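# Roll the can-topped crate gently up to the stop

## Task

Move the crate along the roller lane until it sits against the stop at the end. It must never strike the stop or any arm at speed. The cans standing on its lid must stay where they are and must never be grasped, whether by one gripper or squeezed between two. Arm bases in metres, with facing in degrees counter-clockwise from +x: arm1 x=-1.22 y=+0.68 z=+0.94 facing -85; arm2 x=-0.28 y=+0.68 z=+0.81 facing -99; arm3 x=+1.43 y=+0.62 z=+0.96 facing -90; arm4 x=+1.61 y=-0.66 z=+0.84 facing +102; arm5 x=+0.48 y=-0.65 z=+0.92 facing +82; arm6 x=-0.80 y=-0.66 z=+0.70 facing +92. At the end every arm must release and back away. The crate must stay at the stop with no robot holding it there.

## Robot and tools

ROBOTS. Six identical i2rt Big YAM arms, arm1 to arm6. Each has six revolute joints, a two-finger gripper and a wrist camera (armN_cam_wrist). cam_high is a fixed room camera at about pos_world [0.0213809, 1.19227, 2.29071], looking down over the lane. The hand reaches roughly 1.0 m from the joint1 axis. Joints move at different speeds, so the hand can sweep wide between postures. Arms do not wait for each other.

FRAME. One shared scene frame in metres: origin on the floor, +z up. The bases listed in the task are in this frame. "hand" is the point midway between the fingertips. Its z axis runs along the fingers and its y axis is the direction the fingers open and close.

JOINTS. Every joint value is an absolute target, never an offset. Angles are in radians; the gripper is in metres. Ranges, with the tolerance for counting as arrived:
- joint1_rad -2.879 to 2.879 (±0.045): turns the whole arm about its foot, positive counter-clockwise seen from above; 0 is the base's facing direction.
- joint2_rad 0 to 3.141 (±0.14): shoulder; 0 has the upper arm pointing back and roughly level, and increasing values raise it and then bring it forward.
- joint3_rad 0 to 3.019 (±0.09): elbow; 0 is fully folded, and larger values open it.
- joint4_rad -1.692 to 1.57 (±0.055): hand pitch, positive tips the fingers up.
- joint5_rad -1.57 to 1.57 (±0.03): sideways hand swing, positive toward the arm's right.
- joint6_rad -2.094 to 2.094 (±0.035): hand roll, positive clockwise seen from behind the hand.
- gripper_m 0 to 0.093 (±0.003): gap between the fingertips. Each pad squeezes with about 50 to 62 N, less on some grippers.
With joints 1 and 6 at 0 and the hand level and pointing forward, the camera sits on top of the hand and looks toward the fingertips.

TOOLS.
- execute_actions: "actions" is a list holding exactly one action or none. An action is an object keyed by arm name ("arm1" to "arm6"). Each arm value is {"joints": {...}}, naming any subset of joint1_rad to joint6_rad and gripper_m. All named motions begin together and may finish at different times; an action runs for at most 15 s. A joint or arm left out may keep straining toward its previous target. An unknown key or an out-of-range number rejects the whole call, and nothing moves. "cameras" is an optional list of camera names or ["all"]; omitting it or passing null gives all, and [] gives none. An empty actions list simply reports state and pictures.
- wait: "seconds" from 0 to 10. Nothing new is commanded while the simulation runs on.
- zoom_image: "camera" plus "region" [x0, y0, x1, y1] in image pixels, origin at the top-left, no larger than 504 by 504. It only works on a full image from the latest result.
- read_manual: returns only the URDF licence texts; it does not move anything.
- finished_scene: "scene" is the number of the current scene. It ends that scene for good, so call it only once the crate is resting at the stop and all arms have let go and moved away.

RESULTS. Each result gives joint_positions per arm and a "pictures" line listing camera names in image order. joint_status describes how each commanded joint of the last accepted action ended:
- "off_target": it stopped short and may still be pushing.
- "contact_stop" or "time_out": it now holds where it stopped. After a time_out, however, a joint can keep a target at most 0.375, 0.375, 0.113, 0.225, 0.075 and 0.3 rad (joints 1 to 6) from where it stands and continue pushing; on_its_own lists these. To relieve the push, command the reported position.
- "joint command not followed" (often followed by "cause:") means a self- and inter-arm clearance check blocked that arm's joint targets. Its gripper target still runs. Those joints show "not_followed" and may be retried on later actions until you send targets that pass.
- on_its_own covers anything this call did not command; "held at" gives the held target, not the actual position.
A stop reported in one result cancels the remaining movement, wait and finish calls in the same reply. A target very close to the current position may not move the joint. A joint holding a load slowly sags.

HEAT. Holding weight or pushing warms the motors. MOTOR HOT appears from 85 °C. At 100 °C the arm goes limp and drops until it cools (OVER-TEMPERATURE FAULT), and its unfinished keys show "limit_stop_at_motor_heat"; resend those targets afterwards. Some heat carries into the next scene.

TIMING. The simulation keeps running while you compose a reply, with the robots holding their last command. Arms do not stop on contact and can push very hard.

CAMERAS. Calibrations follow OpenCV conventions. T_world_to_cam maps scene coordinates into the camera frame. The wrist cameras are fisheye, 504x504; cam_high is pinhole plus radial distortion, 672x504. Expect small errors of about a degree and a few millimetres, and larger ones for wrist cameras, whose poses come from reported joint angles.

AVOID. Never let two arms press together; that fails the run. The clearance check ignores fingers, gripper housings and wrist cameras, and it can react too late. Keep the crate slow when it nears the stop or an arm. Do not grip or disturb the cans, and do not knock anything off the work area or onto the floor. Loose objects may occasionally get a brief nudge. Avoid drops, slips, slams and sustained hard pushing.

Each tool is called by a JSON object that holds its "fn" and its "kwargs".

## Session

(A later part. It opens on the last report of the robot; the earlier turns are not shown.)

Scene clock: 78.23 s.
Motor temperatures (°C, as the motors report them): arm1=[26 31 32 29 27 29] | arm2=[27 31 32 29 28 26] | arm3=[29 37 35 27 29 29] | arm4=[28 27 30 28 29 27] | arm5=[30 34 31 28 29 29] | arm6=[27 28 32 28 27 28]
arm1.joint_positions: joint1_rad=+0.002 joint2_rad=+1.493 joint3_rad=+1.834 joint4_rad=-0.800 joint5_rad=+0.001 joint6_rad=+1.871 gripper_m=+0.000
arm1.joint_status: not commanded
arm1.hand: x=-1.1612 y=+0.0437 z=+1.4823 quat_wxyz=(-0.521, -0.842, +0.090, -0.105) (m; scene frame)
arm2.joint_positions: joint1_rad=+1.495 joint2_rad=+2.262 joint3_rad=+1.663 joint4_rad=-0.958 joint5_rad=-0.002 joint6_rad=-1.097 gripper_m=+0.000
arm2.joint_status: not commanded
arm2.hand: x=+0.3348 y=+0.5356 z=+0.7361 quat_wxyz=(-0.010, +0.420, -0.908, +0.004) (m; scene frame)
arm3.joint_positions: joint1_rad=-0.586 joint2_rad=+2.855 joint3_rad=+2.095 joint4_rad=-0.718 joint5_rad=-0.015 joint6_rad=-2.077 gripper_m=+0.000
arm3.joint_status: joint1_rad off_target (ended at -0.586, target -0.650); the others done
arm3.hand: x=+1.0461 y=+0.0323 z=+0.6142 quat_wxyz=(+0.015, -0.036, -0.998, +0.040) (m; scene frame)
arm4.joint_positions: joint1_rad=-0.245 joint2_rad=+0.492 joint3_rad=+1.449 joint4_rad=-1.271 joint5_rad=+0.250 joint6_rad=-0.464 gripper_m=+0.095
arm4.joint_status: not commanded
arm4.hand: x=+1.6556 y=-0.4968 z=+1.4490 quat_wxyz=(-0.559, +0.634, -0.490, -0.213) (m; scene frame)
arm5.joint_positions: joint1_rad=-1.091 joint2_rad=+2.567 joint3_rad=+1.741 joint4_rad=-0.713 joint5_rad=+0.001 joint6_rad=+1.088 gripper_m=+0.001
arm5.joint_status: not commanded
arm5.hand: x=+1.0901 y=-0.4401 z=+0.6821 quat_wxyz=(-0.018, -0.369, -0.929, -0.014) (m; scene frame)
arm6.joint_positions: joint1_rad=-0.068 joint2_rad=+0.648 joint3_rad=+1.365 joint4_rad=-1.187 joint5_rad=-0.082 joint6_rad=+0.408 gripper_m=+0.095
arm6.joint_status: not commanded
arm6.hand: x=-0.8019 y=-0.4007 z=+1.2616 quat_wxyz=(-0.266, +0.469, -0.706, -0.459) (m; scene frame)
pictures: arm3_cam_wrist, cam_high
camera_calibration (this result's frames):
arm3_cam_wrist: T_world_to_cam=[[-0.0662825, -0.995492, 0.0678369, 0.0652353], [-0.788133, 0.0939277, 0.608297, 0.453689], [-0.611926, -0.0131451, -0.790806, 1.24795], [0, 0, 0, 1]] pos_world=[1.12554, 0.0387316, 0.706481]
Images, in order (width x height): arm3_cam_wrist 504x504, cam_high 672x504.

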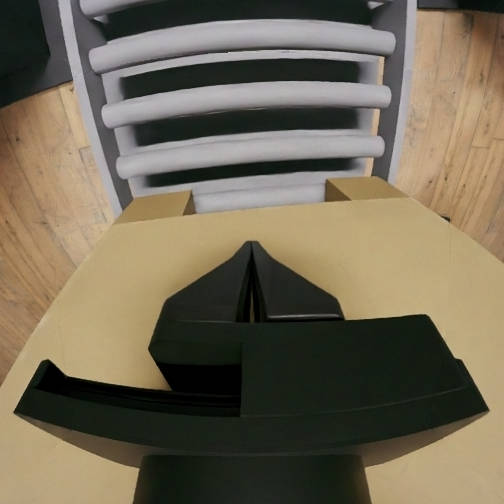

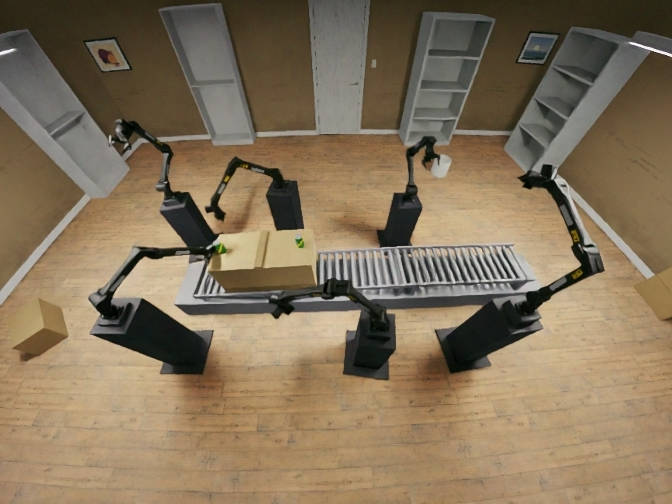

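{"fn": "execute_actions", "kwargs": {"actions": [{"arm3":{"joints":{"joint1_rad":-0.56}}}], "cameras": []}}

{"fn": "execute_actions", "kwargs": {"actions": [{"arm3":{"joints":{"joint1_rad":-0.47,"joint6_rad":-1.98}}}], "cameras": []}}

{"fn": "execute_actions", "kwargs": {"actions": [{"arm3":{"joints":{"joint1_rad":-0.39,"joint6_rad":-1.9}}}], "cameras": []}}

{"fn": "execute_actions", "kwargs": {"actions": [{"arm3":{"joints":{"joint1_rad":-0.33,"joint6_rad":-1.84}}}], "cameras": ["arm3_cam_wrist"]}}

{"fn": "execute_actions", "kwargs": {"actions": [{"arm3":{"joints":{"joint1_rad":-0.28,"joint6_rad":-1.79}}}], "cameras": []}}

{"fn": "execute_actions", "kwargs": {"actions": [{"arm3":{"joints":{"joint1_rad":-0.24,"joint6_rad":-1.75}}}], "cameras": ["arm3_cam_wrist"]}}

Scene clock: 80.20 s.
Motor temperatures (°C, as the motors report them): arm1=[26 31 32 29 27 29] | arm2=[27 31 32 29 28 26] | arm3=[29 37 35 27 29 29] | arm4=[28 27 30 28 29 27] | arm5=[30 34 31 28 29 29] | arm6=[27 28 32 28 27 28]
arm1.joint_positions: joint1_rad=+0.002 joint2_rad=+1.493 joint3_rad=+1.834 joint4_rad=-0.800 joint5_rad=+0.001 joint6_rad=+1.871 gripper_m=+0.000
arm1.joint_status: not commanded
arm1.hand: x=-1.1612 y=+0.0437 z=+1.4823 quat_wxyz=(-0.521, -0.842, +0.090, -0.105) (m; scene frame)
arm2.joint_positions: joint1_rad=+1.495 joint2_rad=+2.262 joint3_rad=+1.663 joint4_rad=-0.958 joint5_rad=-0.002 joint6_rad=-1.097 gripper_m=+0.000
arm2.joint_status: not commanded
arm2.hand: x=+0.3348 y=+0.5356 z=+0.7361 quat_wxyz=(-0.010, +0.420, -0.908, +0.004) (m; scene frame)
arm3.joint_positions: joint1_rad=-0.496 joint2_rad=+2.855 joint3_rad=+2.088 joint4_rad=-0.723 joint5_rad=-0.017 joint6_rad=-2.051 gripper_m=+0.000
arm3.joint_status: joint1_rad off_target (ended at -0.496, target -0.560)
arm3.hand: x=+1.1029 y=+0.0042 z=+0.6122 quat_wxyz=(+0.009, -0.005, -0.999, +0.037) (m; scene frame)
arm4.joint_positions: joint1_rad=-0.245 joint2_rad=+0.492 joint3_rad=+1.449 joint4_rad=-1.271 joint5_rad=+0.250 joint6_rad=-0.464 gripper_m=+0.095
arm4.joint_status: not commanded
arm4.hand: x=+1.6556 y=-0.4968 z=+1.4490 quat_wxyz=(-0.559, +0.634, -0.490, -0.213) (m; scene frame)
arm5.joint_positions: joint1_rad=-1.091 joint2_rad=+2.567 joint3_rad=+1.741 joint4_rad=-0.713 joint5_rad=+0.001 joint6_rad=+1.088 gripper_m=+0.001
arm5.joint_status: not commanded
arm5.hand: x=+1.0901 y=-0.4401 z=+0.6821 quat_wxyz=(-0.018, -0.369, -0.929, -0.014) (m; scene frame)
arm6.joint_positions: joint1_rad=-0.068 joint2_rad=+0.648 joint3_rad=+1.365 joint4_rad=-1.187 joint5_rad=-0.082 joint6_rad=+0.408 gripper_m=+0.095
arm6.joint_status: not commanded
arm6.hand: x=-0.8019 y=-0.4007 z=+1.2616 quat_wxyz=(-0.266, +0.469, -0.706, -0.459) (m; scene frame)
pictures: none
No camera images: the call's "cameras" was empty. Leave "cameras" out to get every camera's image.

Scene clock: 81.63 s.
Motor temperatures (°C, as the motors report them): arm1=[26 31 32 29 27 29] | arm2=[27 31 32 29 28 26] | arm3=[29 37 35 27 29 29] | arm4=[28 27 30 28 29 27] | arm5=[30 34 31 28 29 29] | arm6=[27 28 32 28 27 28]
arm1.joint_positions: joint1_rad=+0.002 joint2_rad=+1.493 joint3_rad=+1.834 joint4_rad=-0.800 joint5_rad=+0.001 joint6_rad=+1.871 gripper_m=+0.000
arm1.joint_status: not commanded
arm1.hand: x=-1.1612 y=+0.0437 z=+1.4823 quat_wxyz=(-0.521, -0.842, +0.090, -0.105) (m; scene frame)
arm2.joint_positions: joint1_rad=+1.495 joint2_rad=+2.262 joint3_rad=+1.663 joint4_rad=-0.958 joint5_rad=-0.002 joint6_rad=-1.097 gripper_m=+0.000
arm2.joint_status: not commanded
arm2.hand: x=+0.3348 y=+0.5356 z=+0.7361 quat_wxyz=(-0.010, +0.420, -0.908, +0.004) (m; scene frame)
arm3.joint_positions: joint1_rad=-0.400 joint2_rad=+2.855 joint3_rad=+2.087 joint4_rad=-0.721 joint5_rad=-0.020 joint6_rad=-1.955 gripper_m=+0.000
arm3.joint_status: joint1_rad off_target (ended at -0.400, target -0.470); the others done
arm3.hand: x=+1.1640 y=-0.0242 z=+0.6121 quat_wxyz=(+0.004, -0.005, -0.999, +0.038) (m; scene frame)
arm4.joint_positions: joint1_rad=-0.245 joint2_rad=+0.492 joint3_rad=+1.449 joint4_rad=-1.271 joint5_rad=+0.250 joint6_rad=-0.464 gripper_m=+0.095
arm4.joint_status: not commanded
arm4.hand: x=+1.6556 y=-0.4968 z=+1.4490 quat_wxyz=(-0.559, +0.634, -0.490, -0.213) (m; scene frame)
arm5.joint_positions: joint1_rad=-1.091 joint2_rad=+2.567 joint3_rad=+1.741 joint4_rad=-0.713 joint5_rad=+0.001 joint6_rad=+1.088 gripper_m=+0.001
arm5.joint_status: not commanded
arm5.hand: x=+1.0901 y=-0.4401 z=+0.6821 quat_wxyz=(-0.018, -0.369, -0.929, -0.014) (m; scene frame)
arm6.joint_positions: joint1_rad=-0.068 joint2_rad=+0.648 joint3_rad=+1.365 joint4_rad=-1.187 joint5_rad=-0.082 joint6_rad=+0.408 gripper_m=+0.095
arm6.joint_status: not commanded
arm6.hand: x=-0.8019 y=-0.4007 z=+1.2616 quat_wxyz=(-0.266, +0.469, -0.706, -0.459) (m; scene frame)
pictures: none
No camera images: the call's "cameras" was empty. Leave "cameras" out to get every camera's image.

Scene clock: 83.07 s.
Motor temperatures (°C, as the motors report them): arm1=[26 31 32 29 27 29] | arm2=[27 31 32 29 28 26] | arm3=[29 37 35 27 29 29] | arm4=[28 27 30 28 29 27] | arm5=[30 34 31 28 29 29] | arm6=[27 28 32 28 27 28]
arm1.joint_positions: joint1_rad=+0.002 joint2_rad=+1.493 joint3_rad=+1.834 joint4_rad=-0.800 joint5_rad=+0.001 joint6_rad=+1.871 gripper_m=+0.000
arm1.joint_status: not commanded
arm1.hand: x=-1.1612 y=+0.0437 z=+1.4823 quat_wxyz=(-0.521, -0.842, +0.090, -0.105) (m; scene frame)
arm2.joint_positions: joint1_rad=+1.495 joint2_rad=+2.262 joint3_rad=+1.663 joint4_rad=-0.958 joint5_rad=-0.002 joint6_rad=-1.097 gripper_m=+0.000
arm2.joint_status: not commanded
arm2.hand: x=+0.3348 y=+0.5356 z=+0.7361 quat_wxyz=(-0.010, +0.420, -0.908, +0.004) (m; scene frame)
arm3.joint_positions: joint1_rad=-0.325 joint2_rad=+2.855 joint3_rad=+2.087 joint4_rad=-0.715 joint5_rad=-0.019 joint6_rad=-1.880 gripper_m=+0.000
arm3.joint_status: joint1_rad off_target (ended at -0.325, target -0.390); the others done
arm3.hand: x=+1.2129 y=-0.0438 z=+0.6123 quat_wxyz=(+0.002, -0.005, -0.999, +0.042) (m; scene frame)
arm4.joint_positions: joint1_rad=-0.245 joint2_rad=+0.492 joint3_rad=+1.449 joint4_rad=-1.271 joint5_rad=+0.250 joint6_rad=-0.464 gripper_m=+0.095
arm4.joint_status: not commanded
arm4.hand: x=+1.6556 y=-0.4968 z=+1.4490 quat_wxyz=(-0.559, +0.634, -0.490, -0.213) (m; scene frame)
arm5.joint_positions: joint1_rad=-1.091 joint2_rad=+2.567 joint3_rad=+1.741 joint4_rad=-0.713 joint5_rad=+0.001 joint6_rad=+1.088 gripper_m=+0.001
arm5.joint_status: not commanded
arm5.hand: x=+1.0901 y=-0.4401 z=+0.6821 quat_wxyz=(-0.018, -0.369, -0.929, -0.014) (m; scene frame)
arm6.joint_positions: joint1_rad=-0.068 joint2_rad=+0.648 joint3_rad=+1.365 joint4_rad=-1.187 joint5_rad=-0.082 joint6_rad=+0.408 gripper_m=+0.095
arm6.joint_status: not commanded
arm6.hand: x=-0.8019 y=-0.4007 z=+1.2616 quat_wxyz=(-0.266, +0.469, -0.706, -0.459) (m; scene frame)
pictures: none
No camera images: the call's "cameras" was empty. Leave "cameras" out to get every camera's image.

Scene clock: 84.47 s.
Motor temperatures (°C, as the motors report them): arm1=[26 31 32 29 27 29] | arm2=[27 31 32 29 28 26] | arm3=[29 38 35 27 29 29] | arm4=[28 27 30 28 29 27] | arm5=[30 34 31 28 29 29] | arm6=[27 28 32 28 27 28]
arm1.joint_positions: joint1_rad=+0.002 joint2_rad=+1.493 joint3_rad=+1.834 joint4_rad=-0.800 joint5_rad=+0.001 joint6_rad=+1.871 gripper_m=+0.000
arm1.joint_status: not commanded
arm1.hand: x=-1.1612 y=+0.0437 z=+1.4823 quat_wxyz=(-0.521, -0.842, +0.090, -0.105) (m; scene frame)
arm2.joint_positions: joint1_rad=+1.495 joint2_rad=+2.262 joint3_rad=+1.663 joint4_rad=-0.958 joint5_rad=-0.002 joint6_rad=-1.097 gripper_m=+0.000
arm2.joint_status: not commanded
arm2.hand: x=+0.3348 y=+0.5356 z=+0.7361 quat_wxyz=(-0.010, +0.420, -0.908, +0.004) (m; scene frame)
arm3.joint_positions: joint1_rad=-0.271 joint2_rad=+2.855 joint3_rad=+2.087 joint4_rad=-0.715 joint5_rad=-0.017 joint6_rad=-1.826 gripper_m=+0.000
arm3.joint_status: joint1_rad off_target (ended at -0.271, target -0.330); the others done
arm3.hand: x=+1.2487 y=-0.0544 z=+0.6125 quat_wxyz=(+0.000, -0.005, -0.999, +0.041) (m; scene frame)
arm4.joint_positions: joint1_rad=-0.245 joint2_rad=+0.492 joint3_rad=+1.449 joint4_rad=-1.271 joint5_rad=+0.250 joint6_rad=-0.464 gripper_m=+0.095
arm4.joint_status: not commanded
arm4.hand: x=+1.6556 y=-0.4968 z=+1.4490 quat_wxyz=(-0.559, +0.634, -0.490, -0.213) (m; scene frame)
arm5.joint_positions: joint1_rad=-1.091 joint2_rad=+2.567 joint3_rad=+1.741 joint4_rad=-0.713 joint5_rad=+0.001 joint6_rad=+1.088 gripper_m=+0.001
arm5.joint_status: not commanded
arm5.hand: x=+1.0901 y=-0.4401 z=+0.6821 quat_wxyz=(-0.018, -0.369, -0.929, -0.014) (m; scene frame)
arm6.joint_positions: joint1_rad=-0.068 joint2_rad=+0.648 joint3_rad=+1.365 joint4_rad=-1.187 joint5_rad=-0.082 joint6_rad=+0.408 gripper_m=+0.095
arm6.joint_status: not commanded
arm6.hand: x=-0.8019 y=-0.4007 z=+1.2616 quat_wxyz=(-0.266, +0.469, -0.706, -0.459) (m; scene frame)
pictures: arm3_cam_wrist
camera_calibration (this result's frames):
arm3_cam_wrist: T_world_to_cam=[[-0.00429654, -0.997575, 0.0694622, -0.0860325], [-0.80817, 0.0443734, 0.587275, 0.657742], [-0.588934, -0.053614, -0.806401, 1.34808], [0, 0, 0, 1]] pos_world=[1.32513, -0.0427342, 0.706792]
Images, in order (width x height): arm3_cam_wrist 504x504.

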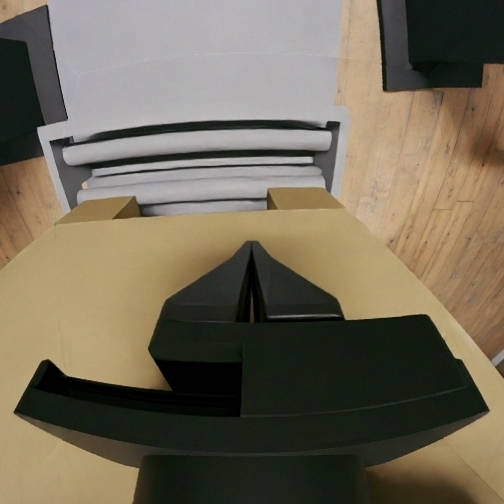

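Scene clock: 85.83 s.
Motor temperatures (°C, as the motors report them): arm1=[26 31 32 29 27 29] | arm2=[27 31 32 29 28 26] | arm3=[29 38 35 27 29 29] | arm4=[28 27 30 28 29 27] | arm5=[30 34 31 28 29 29] | arm6=[27 28 32 28 27 28]
arm1.joint_positions: joint1_rad=+0.002 joint2_rad=+1.493 joint3_rad=+1.834 joint4_rad=-0.800 joint5_rad=+0.001 joint6_rad=+1.871 gripper_m=+0.000
arm1.joint_status: not commanded
arm1.hand: x=-1.1612 y=+0.0437 z=+1.4823 quat_wxyz=(-0.521, -0.842, +0.090, -0.105) (m; scene frame)
arm2.joint_positions: joint1_rad=+1.495 joint2_rad=+2.262 joint3_rad=+1.663 joint4_rad=-0.958 joint5_rad=-0.002 joint6_rad=-1.097 gripper_m=+0.000
arm2.joint_status: not commanded
arm2.hand: x=+0.3348 y=+0.5356 z=+0.7361 quat_wxyz=(-0.010, +0.420, -0.908, +0.004) (m; scene frame)
arm3.joint_positions: joint1_rad=-0.220 joint2_rad=+2.855 joint3_rad=+2.087 joint4_rad=-0.715 joint5_rad=-0.017 joint6_rad=-1.775 gripper_m=+0.000
arm3.joint_status: joint1_rad off_target (ended at -0.220, target -0.280); the others done
arm3.hand: x=+1.2833 y=-0.0627 z=+0.6126 quat_wxyz=(-0.002, -0.005, -0.999, +0.042) (m; scene frame)
arm4.joint_positions: joint1_rad=-0.245 joint2_rad=+0.492 joint3_rad=+1.449 joint4_rad=-1.271 joint5_rad=+0.250 joint6_rad=-0.464 gripper_m=+0.095
arm4.joint_status: not commanded
arm4.hand: x=+1.6556 y=-0.4968 z=+1.4490 quat_wxyz=(-0.559, +0.634, -0.490, -0.213) (m; scene frame)
arm5.joint_positions: joint1_rad=-1.091 joint2_rad=+2.567 joint3_rad=+1.741 joint4_rad=-0.713 joint5_rad=+0.001 joint6_rad=+1.088 gripper_m=+0.001
arm5.joint_status: not commanded
arm5.hand: x=+1.0901 y=-0.4401 z=+0.6821 quat_wxyz=(-0.018, -0.369, -0.929, -0.014) (m; scene frame)
arm6.joint_positions: joint1_rad=-0.068 joint2_rad=+0.648 joint3_rad=+1.365 joint4_rad=-1.187 joint5_rad=-0.082 joint6_rad=+0.408 gripper_m=+0.095
arm6.joint_status: not commanded
arm6.hand: x=-0.8019 y=-0.4007 z=+1.2616 quat_wxyz=(-0.266, +0.469, -0.706, -0.459) (m; scene frame)
pictures: none
No camera images: the call's "cameras" was empty. Leave "cameras" out to get every camera's image.

Scene clock: 87.13 s.
Motor temperatures (°C, as the motors report them): arm1=[26 31 32 29 27 29] | arm2=[27 31 32 29 28 26] | arm3=[29 38 34 27 29 29] | arm4=[28 27 30 28 29 27] | arm5=[30 34 31 28 29 29] | arm6=[27 28 32 28 27 28]
arm1.joint_positions: joint1_rad=+0.002 joint2_rad=+1.493 joint3_rad=+1.834 joint4_rad=-0.800 joint5_rad=+0.001 joint6_rad=+1.871 gripper_m=+0.000
arm1.joint_status: not commanded
arm1.hand: x=-1.1612 y=+0.0437 z=+1.4823 quat_wxyz=(-0.521, -0.842, +0.090, -0.105) (m; scene frame)
arm2.joint_positions: joint1_rad=+1.495 joint2_rad=+2.262 joint3_rad=+1.663 joint4_rad=-0.958 joint5_rad=-0.002 joint6_rad=-1.097 gripper_m=+0.000
arm2.joint_status: not commanded
arm2.hand: x=+0.3348 y=+0.5356 z=+0.7361 quat_wxyz=(-0.010, +0.420, -0.908, +0.004) (m; scene frame)
arm3.joint_positions: joint1_rad=-0.185 joint2_rad=+2.855 joint3_rad=+2.087 joint4_rad=-0.715 joint5_rad=-0.016 joint6_rad=-1.739 gripper_m=+0.000
arm3.joint_status: joint1_rad off_target (ended at -0.185, target -0.240); the others done
arm3.hand: x=+1.3072 y=-0.0674 z=+0.6127 quat_wxyz=(-0.003, -0.005, -0.999, +0.041) (m; scene frame)
arm4.joint_positions: joint1_rad=-0.245 joint2_rad=+0.492 joint3_rad=+1.449 joint4_rad=-1.271 joint5_rad=+0.250 joint6_rad=-0.464 gripper_m=+0.095
arm4.joint_status: not commanded
arm4.hand: x=+1.6556 y=-0.4968 z=+1.4490 quat_wxyz=(-0.559, +0.634, -0.490, -0.213) (m; scene frame)
arm5.joint_positions: joint1_rad=-1.091 joint2_rad=+2.567 joint3_rad=+1.741 joint4_rad=-0.713 joint5_rad=+0.001 joint6_rad=+1.088 gripper_m=+0.001
arm5.joint_status: not commanded
arm5.hand: x=+1.0901 y=-0.4401 z=+0.6821 quat_wxyz=(-0.018, -0.369, -0.929, -0.014) (m; scene frame)
arm6.joint_positions: joint1_rad=-0.068 joint2_rad=+0.648 joint3_rad=+1.365 joint4_rad=-1.187 joint5_rad=-0.082 joint6_rad=+0.408 gripper_m=+0.095
arm6.joint_status: not commanded
arm6.hand: x=-0.8019 y=-0.4007 z=+1.2616 quat_wxyz=(-0.266, +0.469, -0.706, -0.459) (m; scene frame)
pictures: arm3_cam_wrist
camera_calibration (this result's frames):
arm3_cam_wrist: T_world_to_cam=[[-0.0049247, -0.997567, 0.069534, -0.0979859], [-0.812201, 0.0445543, 0.581674, 0.714196], [-0.583357, -0.053611, -0.810445, 1.37724], [0, 0, 0, 1]] pos_world=[1.38301, -0.055733, 0.707559]
Images, in order (width x height): arm3_cam_wrist 504x504.

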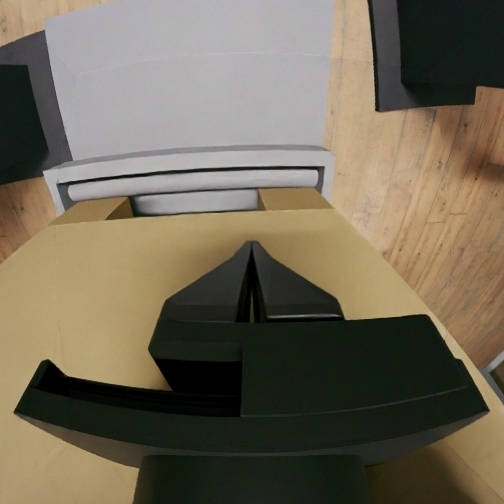

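{"fn": "execute_actions", "kwargs": {"actions": [{"arm3":{"joints":{"joint1_rad":-0.2,"joint6_rad":-1.71}}}], "cameras": []}}

{"fn": "execute_actions", "kwargs": {"actions": [{"arm3":{"joints":{"joint1_rad":-0.165,"joint6_rad":-1.68}}}], "cameras": []}}

{"fn": "execute_actions", "kwargs": {"actions": [{"arm3":{"joints":{"joint1_rad":-0.12}}}], "cameras": ["arm3_cam_wrist"]}}

{"fn": "execute_actions", "kwargs": {"actions": [{"arm3":{"joints":{"joint1_rad":0.6}},"arm5":{"joints":{"joint1_rad":-1.5}}}], "cameras": ["cam_high"]}}

{"fn": "finished_scene", "kwargs": {"scene": 1}}

Scene clock: 89.00 s.
Motor temperatures (°C, as the motors report them): arm1=[26 31 32 29 27 29] | arm2=[27 31 32 29 28 26] | arm3=[29 38 34 27 29 29] | arm4=[28 27 30 28 29 27] | arm5=[30 34 31 28 29 29] | arm6=[27 28 32 28 27 28]
arm1.joint_positions: joint1_rad=+0.002 joint2_rad=+1.493 joint3_rad=+1.834 joint4_rad=-0.800 joint5_rad=+0.001 joint6_rad=+1.871 gripper_m=+0.000
arm1.joint_status: not commanded
arm1.hand: x=-1.1612 y=+0.0437 z=+1.4823 quat_wxyz=(-0.521, -0.842, +0.090, -0.105) (m; scene frame)
arm2.joint_positions: joint1_rad=+1.495 joint2_rad=+2.262 joint3_rad=+1.663 joint4_rad=-0.958 joint5_rad=-0.002 joint6_rad=-1.097 gripper_m=+0.000
arm2.joint_status: not commanded
arm2.hand: x=+0.3348 y=+0.5356 z=+0.7361 quat_wxyz=(-0.010, +0.420, -0.908, +0.004) (m; scene frame)
arm3.joint_positions: joint1_rad=-0.140 joint2_rad=+2.855 joint3_rad=+2.087 joint4_rad=-0.715 joint5_rad=-0.018 joint6_rad=-1.696 gripper_m=+0.000
arm3.joint_status: joint1_rad off_target (ended at -0.140, target -0.200); the others done
arm3.hand: x=+1.3386 y=-0.0722 z=+0.6129 quat_wxyz=(-0.006, -0.004, -0.999, +0.042) (m; scene frame)
arm4.joint_positions: joint1_rad=-0.245 joint2_rad=+0.492 joint3_rad=+1.449 joint4_rad=-1.271 joint5_rad=+0.250 joint6_rad=-0.464 gripper_m=+0.095
arm4.joint_status: not commanded
arm4.hand: x=+1.6556 y=-0.4968 z=+1.4490 quat_wxyz=(-0.559, +0.634, -0.490, -0.213) (m; scene frame)
arm5.joint_positions: joint1_rad=-1.091 joint2_rad=+2.567 joint3_rad=+1.741 joint4_rad=-0.713 joint5_rad=+0.001 joint6_rad=+1.088 gripper_m=+0.001
arm5.joint_status: not commanded
arm5.hand: x=+1.0901 y=-0.4401 z=+0.6821 quat_wxyz=(-0.018, -0.369, -0.929, -0.014) (m; scene frame)
arm6.joint_positions: joint1_rad=-0.068 joint2_rad=+0.648 joint3_rad=+1.365 joint4_rad=-1.187 joint5_rad=-0.082 joint6_rad=+0.408 gripper_m=+0.095
arm6.joint_status: not commanded
arm6.hand: x=-0.8019 y=-0.4007 z=+1.2616 quat_wxyz=(-0.266, +0.469, -0.706, -0.459) (m; scene frame)
pictures: none
No camera images: the call's "cameras" was empty. Leave "cameras" out to get every camera's image.

Scene clock: 90.07 s.
Motor temperatures (°C, as the motors report them): arm1=[26 31 32 29 27 29] | arm2=[27 31 32 29 28 26] | arm3=[29 38 34 27 29 29] | arm4=[28 27 30 28 29 27] | arm5=[30 34 31 28 29 29] | arm6=[27 28 32 28 27 28]
arm1.joint_positions: joint1_rad=+0.002 joint2_rad=+1.493 joint3_rad=+1.834 joint4_rad=-0.800 joint5_rad=+0.001 joint6_rad=+1.871 gripper_m=+0.000
arm1.joint_status: not commanded
arm1.hand: x=-1.1612 y=+0.0437 z=+1.4823 quat_wxyz=(-0.521, -0.842, +0.090, -0.105) (m; scene frame)
arm2.joint_positions: joint1_rad=+1.495 joint2_rad=+2.262 joint3_rad=+1.663 joint4_rad=-0.958 joint5_rad=-0.002 joint6_rad=-1.097 gripper_m=+0.000
arm2.joint_status: not commanded
arm2.hand: x=+0.3348 y=+0.5356 z=+0.7361 quat_wxyz=(-0.010, +0.420, -0.908, +0.004) (m; scene frame)
arm3.joint_positions: joint1_rad=-0.120 joint2_rad=+2.855 joint3_rad=+2.087 joint4_rad=-0.715 joint5_rad=-0.015 joint6_rad=-1.676 gripper_m=+0.000
arm3.joint_status: all done
arm3.hand: x=+1.3519 y=-0.0739 z=+0.6129 quat_wxyz=(-0.005, -0.004, -0.999, +0.041) (m; scene frame)
arm4.joint_positions: joint1_rad=-0.245 joint2_rad=+0.492 joint3_rad=+1.449 joint4_rad=-1.271 joint5_rad=+0.250 joint6_rad=-0.464 gripper_m=+0.095
arm4.joint_status: not commanded
arm4.hand: x=+1.6556 y=-0.4968 z=+1.4490 quat_wxyz=(-0.559, +0.634, -0.490, -0.213) (m; scene frame)
arm5.joint_positions: joint1_rad=-1.091 joint2_rad=+2.567 joint3_rad=+1.741 joint4_rad=-0.713 joint5_rad=+0.001 joint6_rad=+1.088 gripper_m=+0.001
arm5.joint_status: not commanded
arm5.hand: x=+1.0901 y=-0.4401 z=+0.6821 quat_wxyz=(-0.018, -0.369, -0.929, -0.014) (m; scene frame)
arm6.joint_positions: joint1_rad=-0.068 joint2_rad=+0.648 joint3_rad=+1.365 joint4_rad=-1.187 joint5_rad=-0.082 joint6_rad=+0.408 gripper_m=+0.095
arm6.joint_status: not commanded
arm6.hand: x=-0.8019 y=-0.4007 z=+1.2616 quat_wxyz=(-0.266, +0.469, -0.706, -0.459) (m; scene frame)
pictures: none
No camera images: the call's "cameras" was empty. Leave "cameras" out to get every camera's image.

Scene clock: 90.60 s.
Motor temperatures (°C, as the motors report them): arm1=[26 31 32 29 27 29] | arm2=[27 31 32 29 28 26] | arm3=[29 38 34 27 29 29] | arm4=[28 27 30 28 29 27] | arm5=[30 34 31 28 29 29] | arm6=[27 28 32 28 27 28]
arm1.joint_positions: joint1_rad=+0.002 joint2_rad=+1.493 joint3_rad=+1.834 joint4_rad=-0.800 joint5_rad=+0.001 joint6_rad=+1.871 gripper_m=+0.000
arm1.joint_status: not commanded
arm1.hand: x=-1.1612 y=+0.0437 z=+1.4823 quat_wxyz=(-0.521, -0.842, +0.090, -0.105) (m; scene frame)
arm2.joint_positions: joint1_rad=+1.495 joint2_rad=+2.262 joint3_rad=+1.663 joint4_rad=-0.958 joint5_rad=-0.002 joint6_rad=-1.097 gripper_m=+0.000
arm2.joint_status: not commanded
arm2.hand: x=+0.3348 y=+0.5356 z=+0.7361 quat_wxyz=(-0.010, +0.420, -0.908, +0.004) (m; scene frame)
arm3.joint_positions: joint1_rad=-0.117 joint2_rad=+2.855 joint3_rad=+2.087 joint4_rad=-0.712 joint5_rad=-0.007 joint6_rad=-1.676 gripper_m=+0.000
arm3.joint_status: all done
arm3.hand: x=+1.3527 y=-0.0747 z=+0.6130 quat_wxyz=(-0.001, -0.003, -0.999, +0.043) (m; scene frame)
arm4.joint_positions: joint1_rad=-0.245 joint2_rad=+0.492 joint3_rad=+1.449 joint4_rad=-1.271 joint5_rad=+0.250 joint6_rad=-0.464 gripper_m=+0.095
arm4.joint_status: not commanded
arm4.hand: x=+1.6556 y=-0.4968 z=+1.4490 quat_wxyz=(-0.559, +0.634, -0.490, -0.213) (m; scene frame)
arm5.joint_positions: joint1_rad=-1.091 joint2_rad=+2.567 joint3_rad=+1.741 joint4_rad=-0.713 joint5_rad=+0.001 joint6_rad=+1.088 gripper_m=+0.001
arm5.joint_status: not commanded
arm5.hand: x=+1.0901 y=-0.4401 z=+0.6821 quat_wxyz=(-0.018, -0.369, -0.929, -0.014) (m; scene frame)
arm6.joint_positions: joint1_rad=-0.068 joint2_rad=+0.648 joint3_rad=+1.365 joint4_rad=-1.187 joint5_rad=-0.082 joint6_rad=+0.408 gripper_m=+0.095
arm6.joint_status: not commanded
arm6.hand: x=-0.8019 y=-0.4007 z=+1.2616 quat_wxyz=(-0.266, +0.469, -0.706, -0.459) (m; scene frame)
pictures: arm3_cam_wrist
camera_calibration (this result's frames):
arm3_cam_wrist: T_world_to_cam=[[-0.00101347, -0.99742, 0.0717742, -0.111802], [-0.810379, 0.0428721, 0.584335, 0.747086], [-0.585905, -0.0575721, -0.808332, 1.40544], [0, 0, 0, 1]] pos_world=[1.42876, -0.0626283, 0.707536]
Images, in order (width x height): arm3_cam_wrist 504x504.

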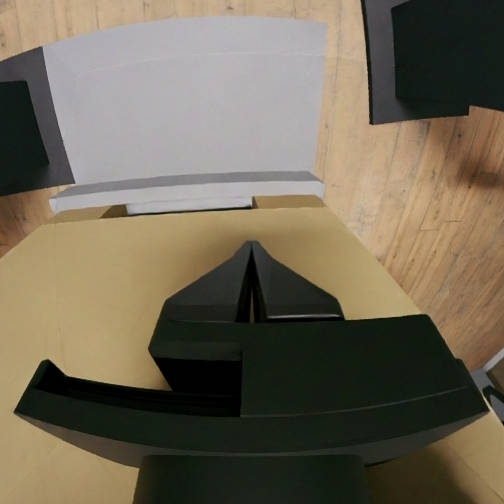

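Scene clock: 92.67 s.
Motor temperatures (°C, as the motors report them): arm1=[26 31 33 29 27 29] | arm2=[27 31 32 29 28 26] | arm3=[29 38 34 27 29 29] | arm4=[28 27 30 28 29 27] | arm5=[30 34 31 28 29 29] | arm6=[27 28 32 28 27 28]
arm1.joint_positions: joint1_rad=+0.002 joint2_rad=+1.493 joint3_rad=+1.834 joint4_rad=-0.800 joint5_rad=+0.001 joint6_rad=+1.871 gripper_m=+0.000
arm1.joint_status: not commanded
arm1.hand: x=-1.1612 y=+0.0437 z=+1.4823 quat_wxyz=(-0.521, -0.842, +0.090, -0.105) (m; scene frame)
arm2.joint_positions: joint1_rad=+1.495 joint2_rad=+2.262 joint3_rad=+1.663 joint4_rad=-0.958 joint5_rad=-0.002 joint6_rad=-1.097 gripper_m=+0.000
arm2.joint_status: not commanded
arm2.hand: x=+0.3348 y=+0.5356 z=+0.7361 quat_wxyz=(-0.010, +0.420, -0.908, +0.004) (m; scene frame)
arm3.joint_positions: joint1_rad=+0.601 joint2_rad=+2.836 joint3_rad=+2.104 joint4_rad=-0.701 joint5_rad=-0.002 joint6_rad=-1.676 gripper_m=+0.000
arm3.joint_status: all done
arm3.hand: x=+1.8406 y=+0.0296 z=+0.6351 quat_wxyz=(-0.021, +0.347, -0.935, +0.065) (m; scene frame)
arm4.joint_positions: joint1_rad=-0.245 joint2_rad=+0.492 joint3_rad=+1.449 joint4_rad=-1.271 joint5_rad=+0.250 joint6_rad=-0.464 gripper_m=+0.095
arm4.joint_status: not commanded
arm4.hand: x=+1.6556 y=-0.4968 z=+1.4490 quat_wxyz=(-0.559, +0.634, -0.490, -0.213) (m; scene frame)
arm5.joint_positions: joint1_rad=-1.490 joint2_rad=+2.567 joint3_rad=+1.741 joint4_rad=-0.713 joint5_rad=+0.001 joint6_rad=+1.088 gripper_m=+0.001
arm5.joint_status: all done
arm5.hand: x=+1.1235 y=-0.6930 z=+0.6819 quat_wxyz=(-0.019, -0.546, -0.837, -0.012) (m; scene frame)
arm6.joint_positions: joint1_rad=-0.068 joint2_rad=+0.648 joint3_rad=+1.365 joint4_rad=-1.187 joint5_rad=-0.082 joint6_rad=+0.408 gripper_m=+0.095
arm6.joint_status: not commanded
arm6.hand: x=-0.8019 y=-0.4007 z=+1.2616 quat_wxyz=(-0.266, +0.469, -0.706, -0.459) (m; scene frame)
pictures: cam_high
Images, in order (width x height): cam_high 672x504.

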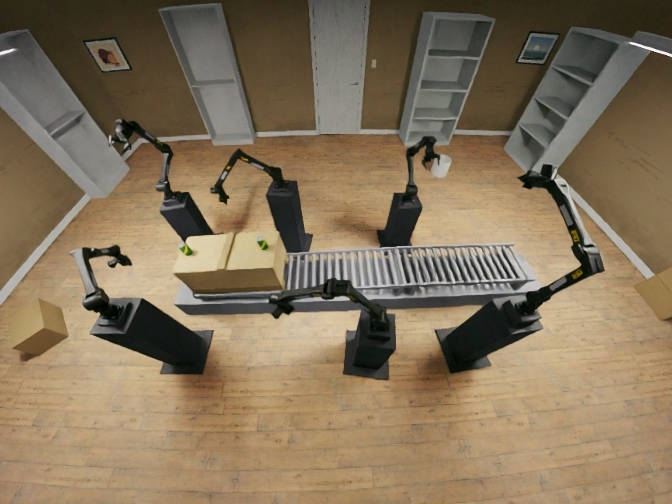

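The scene is finished: the task was done.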